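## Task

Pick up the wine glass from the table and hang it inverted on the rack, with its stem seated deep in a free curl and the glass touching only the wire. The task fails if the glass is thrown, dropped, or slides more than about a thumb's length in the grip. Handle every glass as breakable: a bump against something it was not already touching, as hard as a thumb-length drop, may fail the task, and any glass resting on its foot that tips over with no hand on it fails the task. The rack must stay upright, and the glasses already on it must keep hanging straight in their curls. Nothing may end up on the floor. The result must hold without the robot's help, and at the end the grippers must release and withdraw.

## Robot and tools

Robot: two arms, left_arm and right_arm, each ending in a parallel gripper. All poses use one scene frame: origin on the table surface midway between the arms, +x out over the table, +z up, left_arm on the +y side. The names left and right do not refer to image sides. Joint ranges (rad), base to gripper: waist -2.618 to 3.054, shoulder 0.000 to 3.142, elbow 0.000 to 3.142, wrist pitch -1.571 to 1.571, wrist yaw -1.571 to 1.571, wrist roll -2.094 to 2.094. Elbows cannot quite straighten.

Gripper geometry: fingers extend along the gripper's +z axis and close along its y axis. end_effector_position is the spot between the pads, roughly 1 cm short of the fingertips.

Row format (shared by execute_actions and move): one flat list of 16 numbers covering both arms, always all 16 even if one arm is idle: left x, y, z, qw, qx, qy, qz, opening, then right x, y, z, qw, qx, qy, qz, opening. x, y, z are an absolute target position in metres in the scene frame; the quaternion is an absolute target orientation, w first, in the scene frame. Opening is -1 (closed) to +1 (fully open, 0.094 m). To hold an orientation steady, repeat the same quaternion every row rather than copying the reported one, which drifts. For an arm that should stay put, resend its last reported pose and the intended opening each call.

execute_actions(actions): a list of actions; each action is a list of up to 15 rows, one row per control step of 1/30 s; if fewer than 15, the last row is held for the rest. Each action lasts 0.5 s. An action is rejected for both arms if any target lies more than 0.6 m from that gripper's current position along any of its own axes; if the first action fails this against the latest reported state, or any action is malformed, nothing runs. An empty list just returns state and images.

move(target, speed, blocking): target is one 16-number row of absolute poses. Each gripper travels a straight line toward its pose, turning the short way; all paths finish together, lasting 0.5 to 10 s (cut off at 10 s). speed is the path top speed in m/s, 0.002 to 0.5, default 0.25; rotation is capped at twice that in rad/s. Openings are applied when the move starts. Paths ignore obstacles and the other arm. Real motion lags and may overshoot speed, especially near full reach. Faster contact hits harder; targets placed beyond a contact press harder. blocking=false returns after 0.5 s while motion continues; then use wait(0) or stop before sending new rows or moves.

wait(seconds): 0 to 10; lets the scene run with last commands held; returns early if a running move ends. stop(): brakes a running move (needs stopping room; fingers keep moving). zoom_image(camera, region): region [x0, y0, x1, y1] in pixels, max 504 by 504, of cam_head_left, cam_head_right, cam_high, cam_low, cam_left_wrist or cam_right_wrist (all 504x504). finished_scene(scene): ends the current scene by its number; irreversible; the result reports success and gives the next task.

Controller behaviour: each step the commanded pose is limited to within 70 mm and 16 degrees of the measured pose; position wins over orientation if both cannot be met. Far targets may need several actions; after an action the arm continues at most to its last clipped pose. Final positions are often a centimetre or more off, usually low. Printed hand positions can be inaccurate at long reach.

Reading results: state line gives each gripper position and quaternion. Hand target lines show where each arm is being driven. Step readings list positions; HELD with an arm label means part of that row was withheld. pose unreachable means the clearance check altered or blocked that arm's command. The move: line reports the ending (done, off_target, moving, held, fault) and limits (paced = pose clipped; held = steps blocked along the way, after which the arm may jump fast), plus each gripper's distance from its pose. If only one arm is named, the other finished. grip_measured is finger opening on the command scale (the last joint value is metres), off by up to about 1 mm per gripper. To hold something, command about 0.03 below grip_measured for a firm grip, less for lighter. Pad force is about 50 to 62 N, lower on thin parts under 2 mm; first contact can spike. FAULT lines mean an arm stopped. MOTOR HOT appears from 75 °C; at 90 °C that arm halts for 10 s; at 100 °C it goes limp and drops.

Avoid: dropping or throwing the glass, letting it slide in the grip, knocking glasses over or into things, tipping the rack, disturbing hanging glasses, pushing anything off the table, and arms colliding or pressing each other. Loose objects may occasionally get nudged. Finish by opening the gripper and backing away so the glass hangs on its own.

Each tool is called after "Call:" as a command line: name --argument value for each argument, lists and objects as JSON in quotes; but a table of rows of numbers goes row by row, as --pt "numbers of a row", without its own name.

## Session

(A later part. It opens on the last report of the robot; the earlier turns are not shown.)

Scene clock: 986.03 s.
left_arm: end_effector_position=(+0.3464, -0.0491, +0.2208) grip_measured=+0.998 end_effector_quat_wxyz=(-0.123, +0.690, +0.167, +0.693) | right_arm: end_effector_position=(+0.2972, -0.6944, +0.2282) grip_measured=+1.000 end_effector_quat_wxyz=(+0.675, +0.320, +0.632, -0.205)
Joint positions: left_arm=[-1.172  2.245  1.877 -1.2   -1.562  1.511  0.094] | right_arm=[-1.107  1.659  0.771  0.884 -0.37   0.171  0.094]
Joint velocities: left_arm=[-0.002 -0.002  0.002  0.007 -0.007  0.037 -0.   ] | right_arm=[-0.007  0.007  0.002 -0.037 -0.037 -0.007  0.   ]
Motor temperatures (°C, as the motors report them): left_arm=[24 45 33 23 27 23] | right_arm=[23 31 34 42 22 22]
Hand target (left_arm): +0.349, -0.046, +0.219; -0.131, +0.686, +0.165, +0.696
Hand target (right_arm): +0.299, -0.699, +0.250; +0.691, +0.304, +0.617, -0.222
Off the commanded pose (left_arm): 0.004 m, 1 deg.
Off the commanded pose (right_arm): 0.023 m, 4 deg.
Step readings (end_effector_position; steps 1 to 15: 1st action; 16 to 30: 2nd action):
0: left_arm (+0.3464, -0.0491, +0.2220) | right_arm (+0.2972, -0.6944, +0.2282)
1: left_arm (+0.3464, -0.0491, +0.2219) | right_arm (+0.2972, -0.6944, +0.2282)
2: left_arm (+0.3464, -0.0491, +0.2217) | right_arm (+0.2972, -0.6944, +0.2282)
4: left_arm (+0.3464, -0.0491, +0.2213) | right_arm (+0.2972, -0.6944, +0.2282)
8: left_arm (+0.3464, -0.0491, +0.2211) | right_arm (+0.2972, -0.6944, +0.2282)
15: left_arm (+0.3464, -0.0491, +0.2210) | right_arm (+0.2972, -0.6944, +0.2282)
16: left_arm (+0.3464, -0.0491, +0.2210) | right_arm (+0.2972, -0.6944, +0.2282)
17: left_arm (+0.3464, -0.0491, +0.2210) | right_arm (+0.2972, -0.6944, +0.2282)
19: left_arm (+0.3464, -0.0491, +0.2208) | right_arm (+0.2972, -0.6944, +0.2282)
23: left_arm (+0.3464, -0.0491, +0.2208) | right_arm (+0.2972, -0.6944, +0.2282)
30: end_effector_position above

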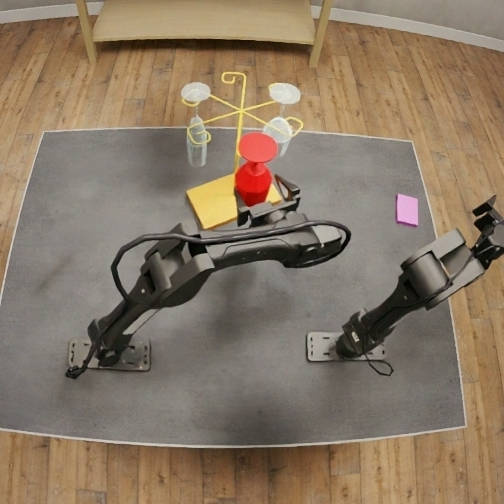

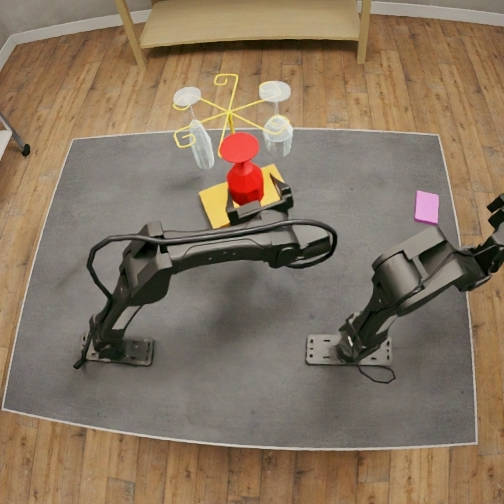

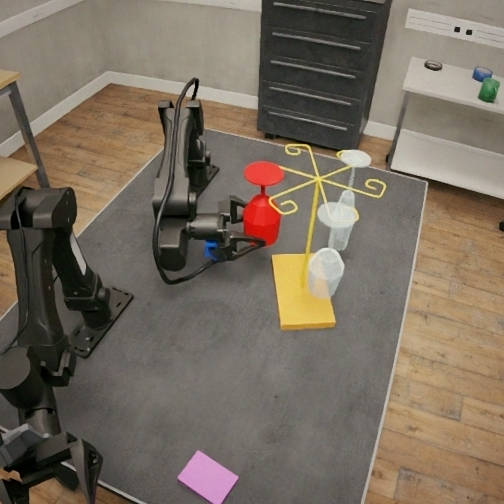

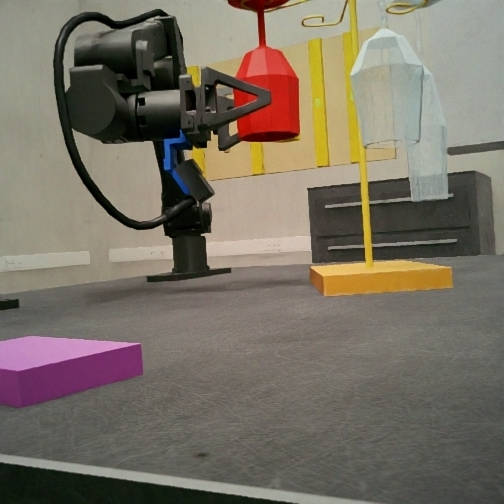

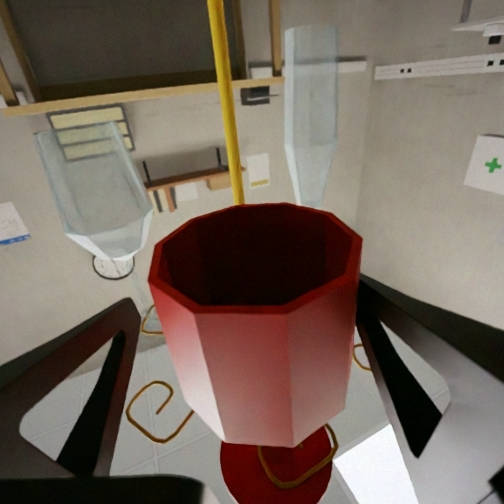

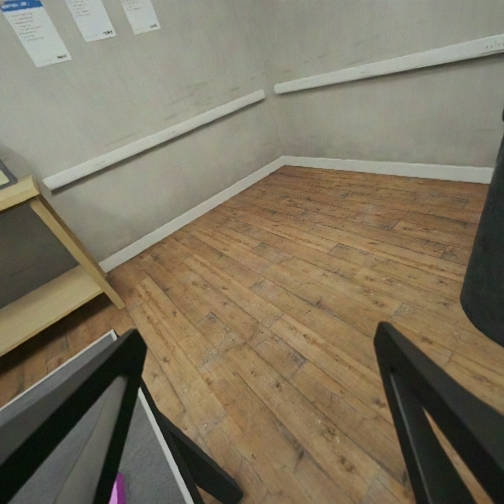

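Call:
move --target '[0.290,-0.068,0.221,-0.132,0.686,0.166,0.696,1,0.30,-0.70,0.25,0.691,0.304,0.617,-0.222,1]' --speed 0.04

Scene clock: 993.80 s.
left_arm: end_effector_position=(+0.2931, -0.0644, +0.2155) grip_measured=+0.998 end_effector_quat_wxyz=(-0.086, +0.714, +0.127, +0.683) | right_arm: end_effector_position=(+0.2972, -0.6944, +0.2282) grip_measured=+1.000 end_effector_quat_wxyz=(+0.675, +0.320, +0.632, -0.205)
Joint positions: left_arm=[-1.303  2.245  1.87  -1.536 -1.516  1.179  0.094] | right_arm=[-1.107  1.659  0.771  0.884 -0.37   0.171  0.094]
Joint velocities: left_arm=[ 0.002  0.007  0.007  0.022  0.007 -0.051  0.001] | right_arm=[ 0.002  0.012  0.012 -0.007 -0.022  0.007  0.   ]
Motor temperatures (°C, as the motors report them): left_arm=[24 45 33 23 27 23] | right_arm=[23 31 34 42 22 22]
Hand target (left_arm): +0.291, -0.069, +0.221; -0.081, +0.711, +0.123, +0.687
Hand target (right_arm): +0.299, -0.699, +0.250; +0.691, +0.304, +0.617, -0.222
Off the commanded pose (left_arm): 0.007 m, 8 deg.
Off the commanded pose (right_arm): 0.023 m, 4 deg.
joint sent to its limit (left arm) — the command would take joint 4 (wrist pitch) past its lower limit, so that joint was sent only as far as its limit.
move: off_target (left_arm, right_arm)

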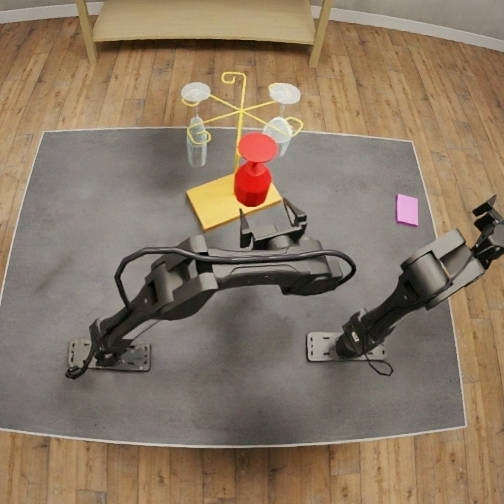

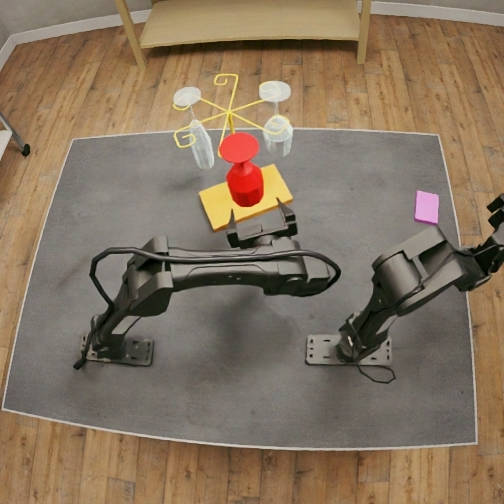

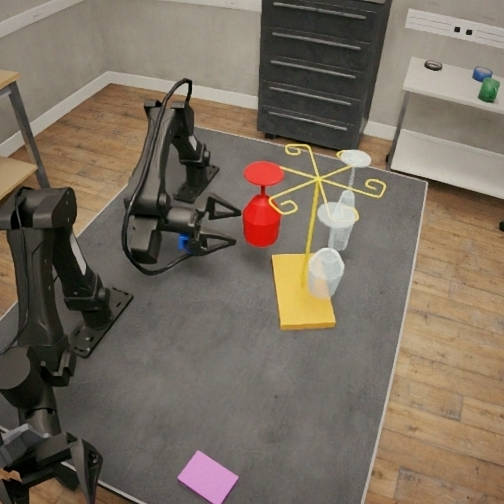

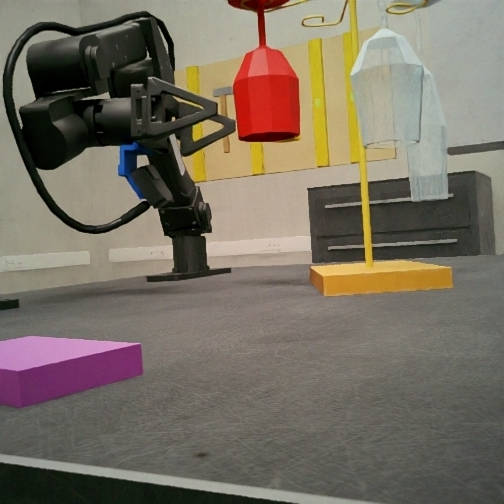

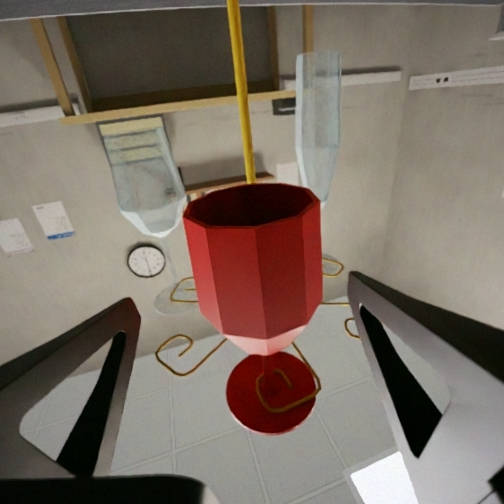

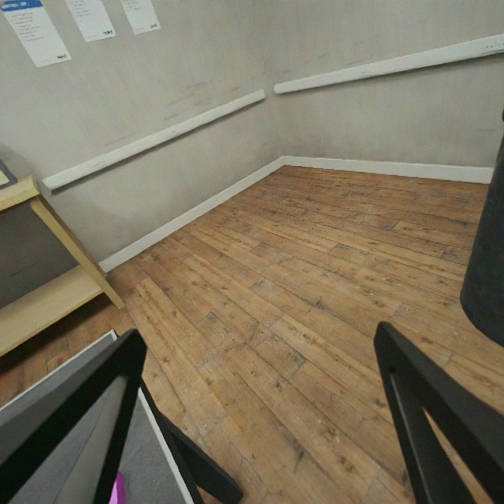

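Clear. Back off a little more and check.

Call:
move --target '[0.25,-0.075,0.22,-0.035,0.702,0.085,0.706,1,0.2972,-0.6944,0.2282,0.675,0.32,0.632,-0.205,1]' --speed 0.08

Call:
zoom_image --camera "cam_left_wrist" --region '[150,150,400,450]'

Call:
zoom_image --camera "cam_high" --region '[220,130,400,310]'

Scene clock: 1000.50 s.
left_arm: end_effector_position=(+0.2528, -0.0768, +0.2078) grip_measured=+0.998 end_effector_quat_wxyz=(-0.051, +0.711, +0.081, +0.697) | right_arm: end_effector_position=(+0.2972, -0.6943, +0.2263) grip_measured=+1.000 end_effector_quat_wxyz=(+0.673, +0.322, +0.634, -0.203)
Joint positions: left_arm=[-1.409  2.208  1.748 -1.541 -1.545  1.099  0.094] | right_arm=[-1.107  1.659  0.771  0.876 -0.37   0.171  0.094]
Joint velocities: left_arm=[ 0.002  0.022  0.007  0.066  0.022 -0.051  0.   ] | right_arm=[ 0.002 -0.027  0.022 -0.051 -0.007  0.007  0.   ]
Motor temperatures (°C, as the motors report them): left_arm=[24 45 33 23 27 23] | right_arm=[23 31 34 42 22 22]
Hand target (left_arm): +0.250, -0.076, +0.220; -0.035, +0.703, +0.085, +0.706
Hand target (right_arm): +0.297, -0.694, +0.228; +0.675, +0.320, +0.632, -0.205
Off the commanded pose (left_arm): 0.013 m, 2 deg.
Off the commanded pose (right_arm): 0.002 m, 0 deg.
move: off_target (left_arm)

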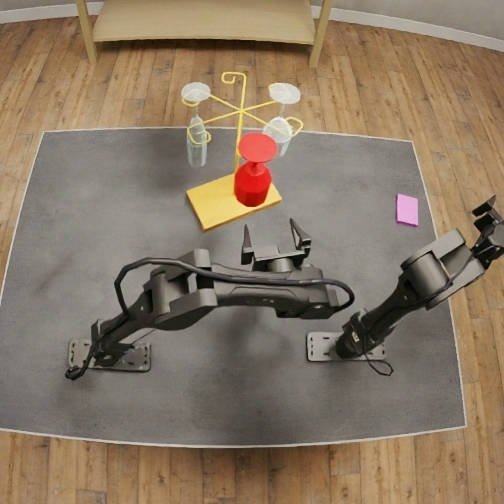

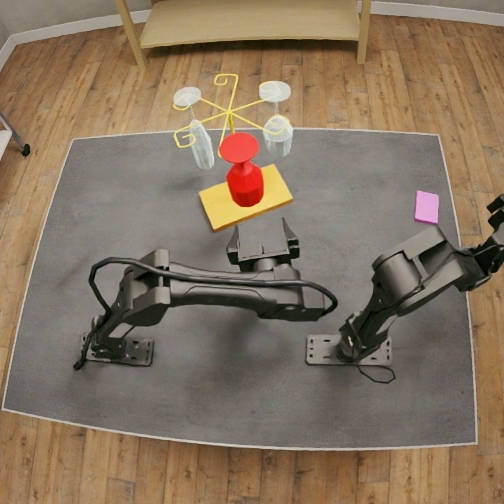

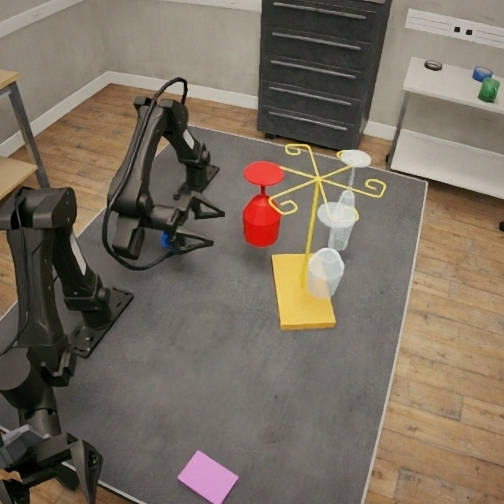

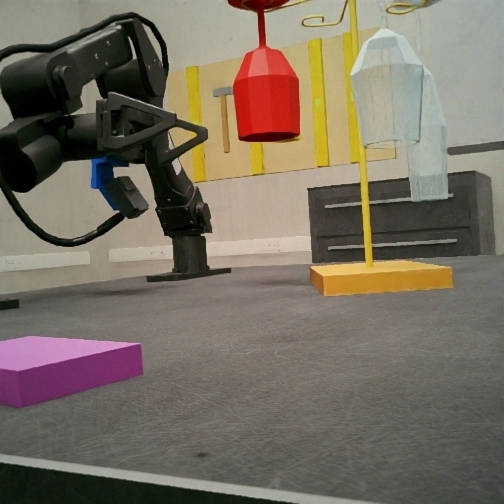

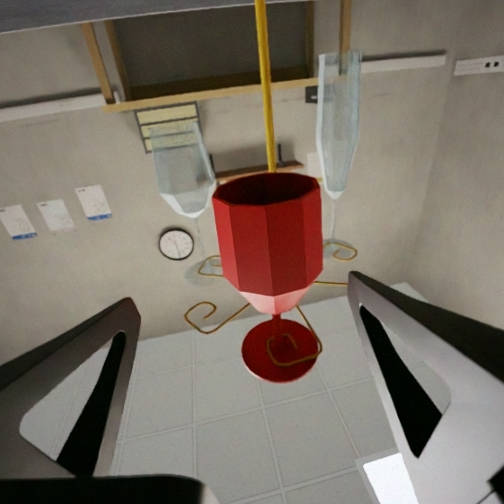

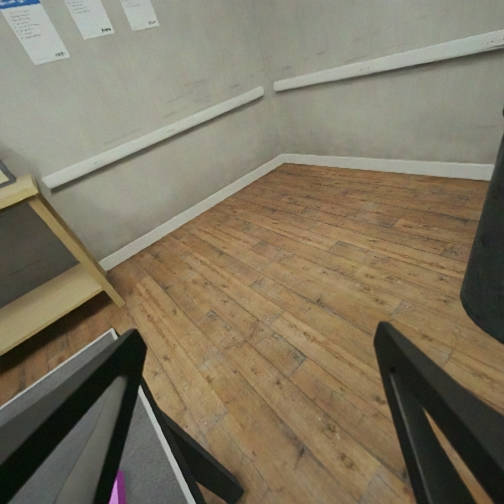

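Region (150, 150, 400, 450) of cam_left_wrist's 504x504 image, scaled by 1.680, with more detail than that image has.

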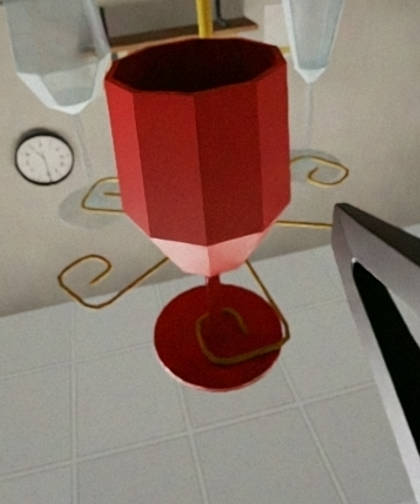

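Region (220, 130, 400, 310) of cam_high's 504x504 image, scaled by 2.800, with more detail than that image has.

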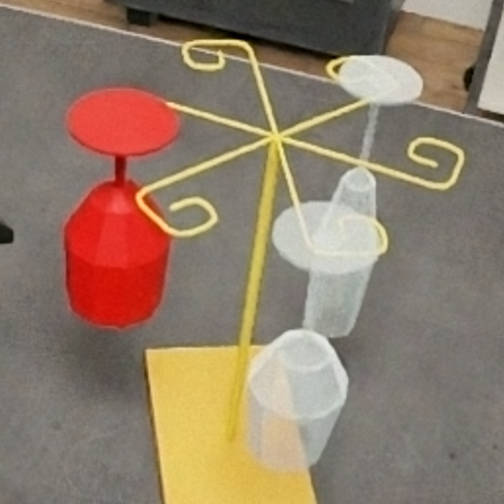

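Call:
finished_scene --scene 2

The scene is finished: the task was done.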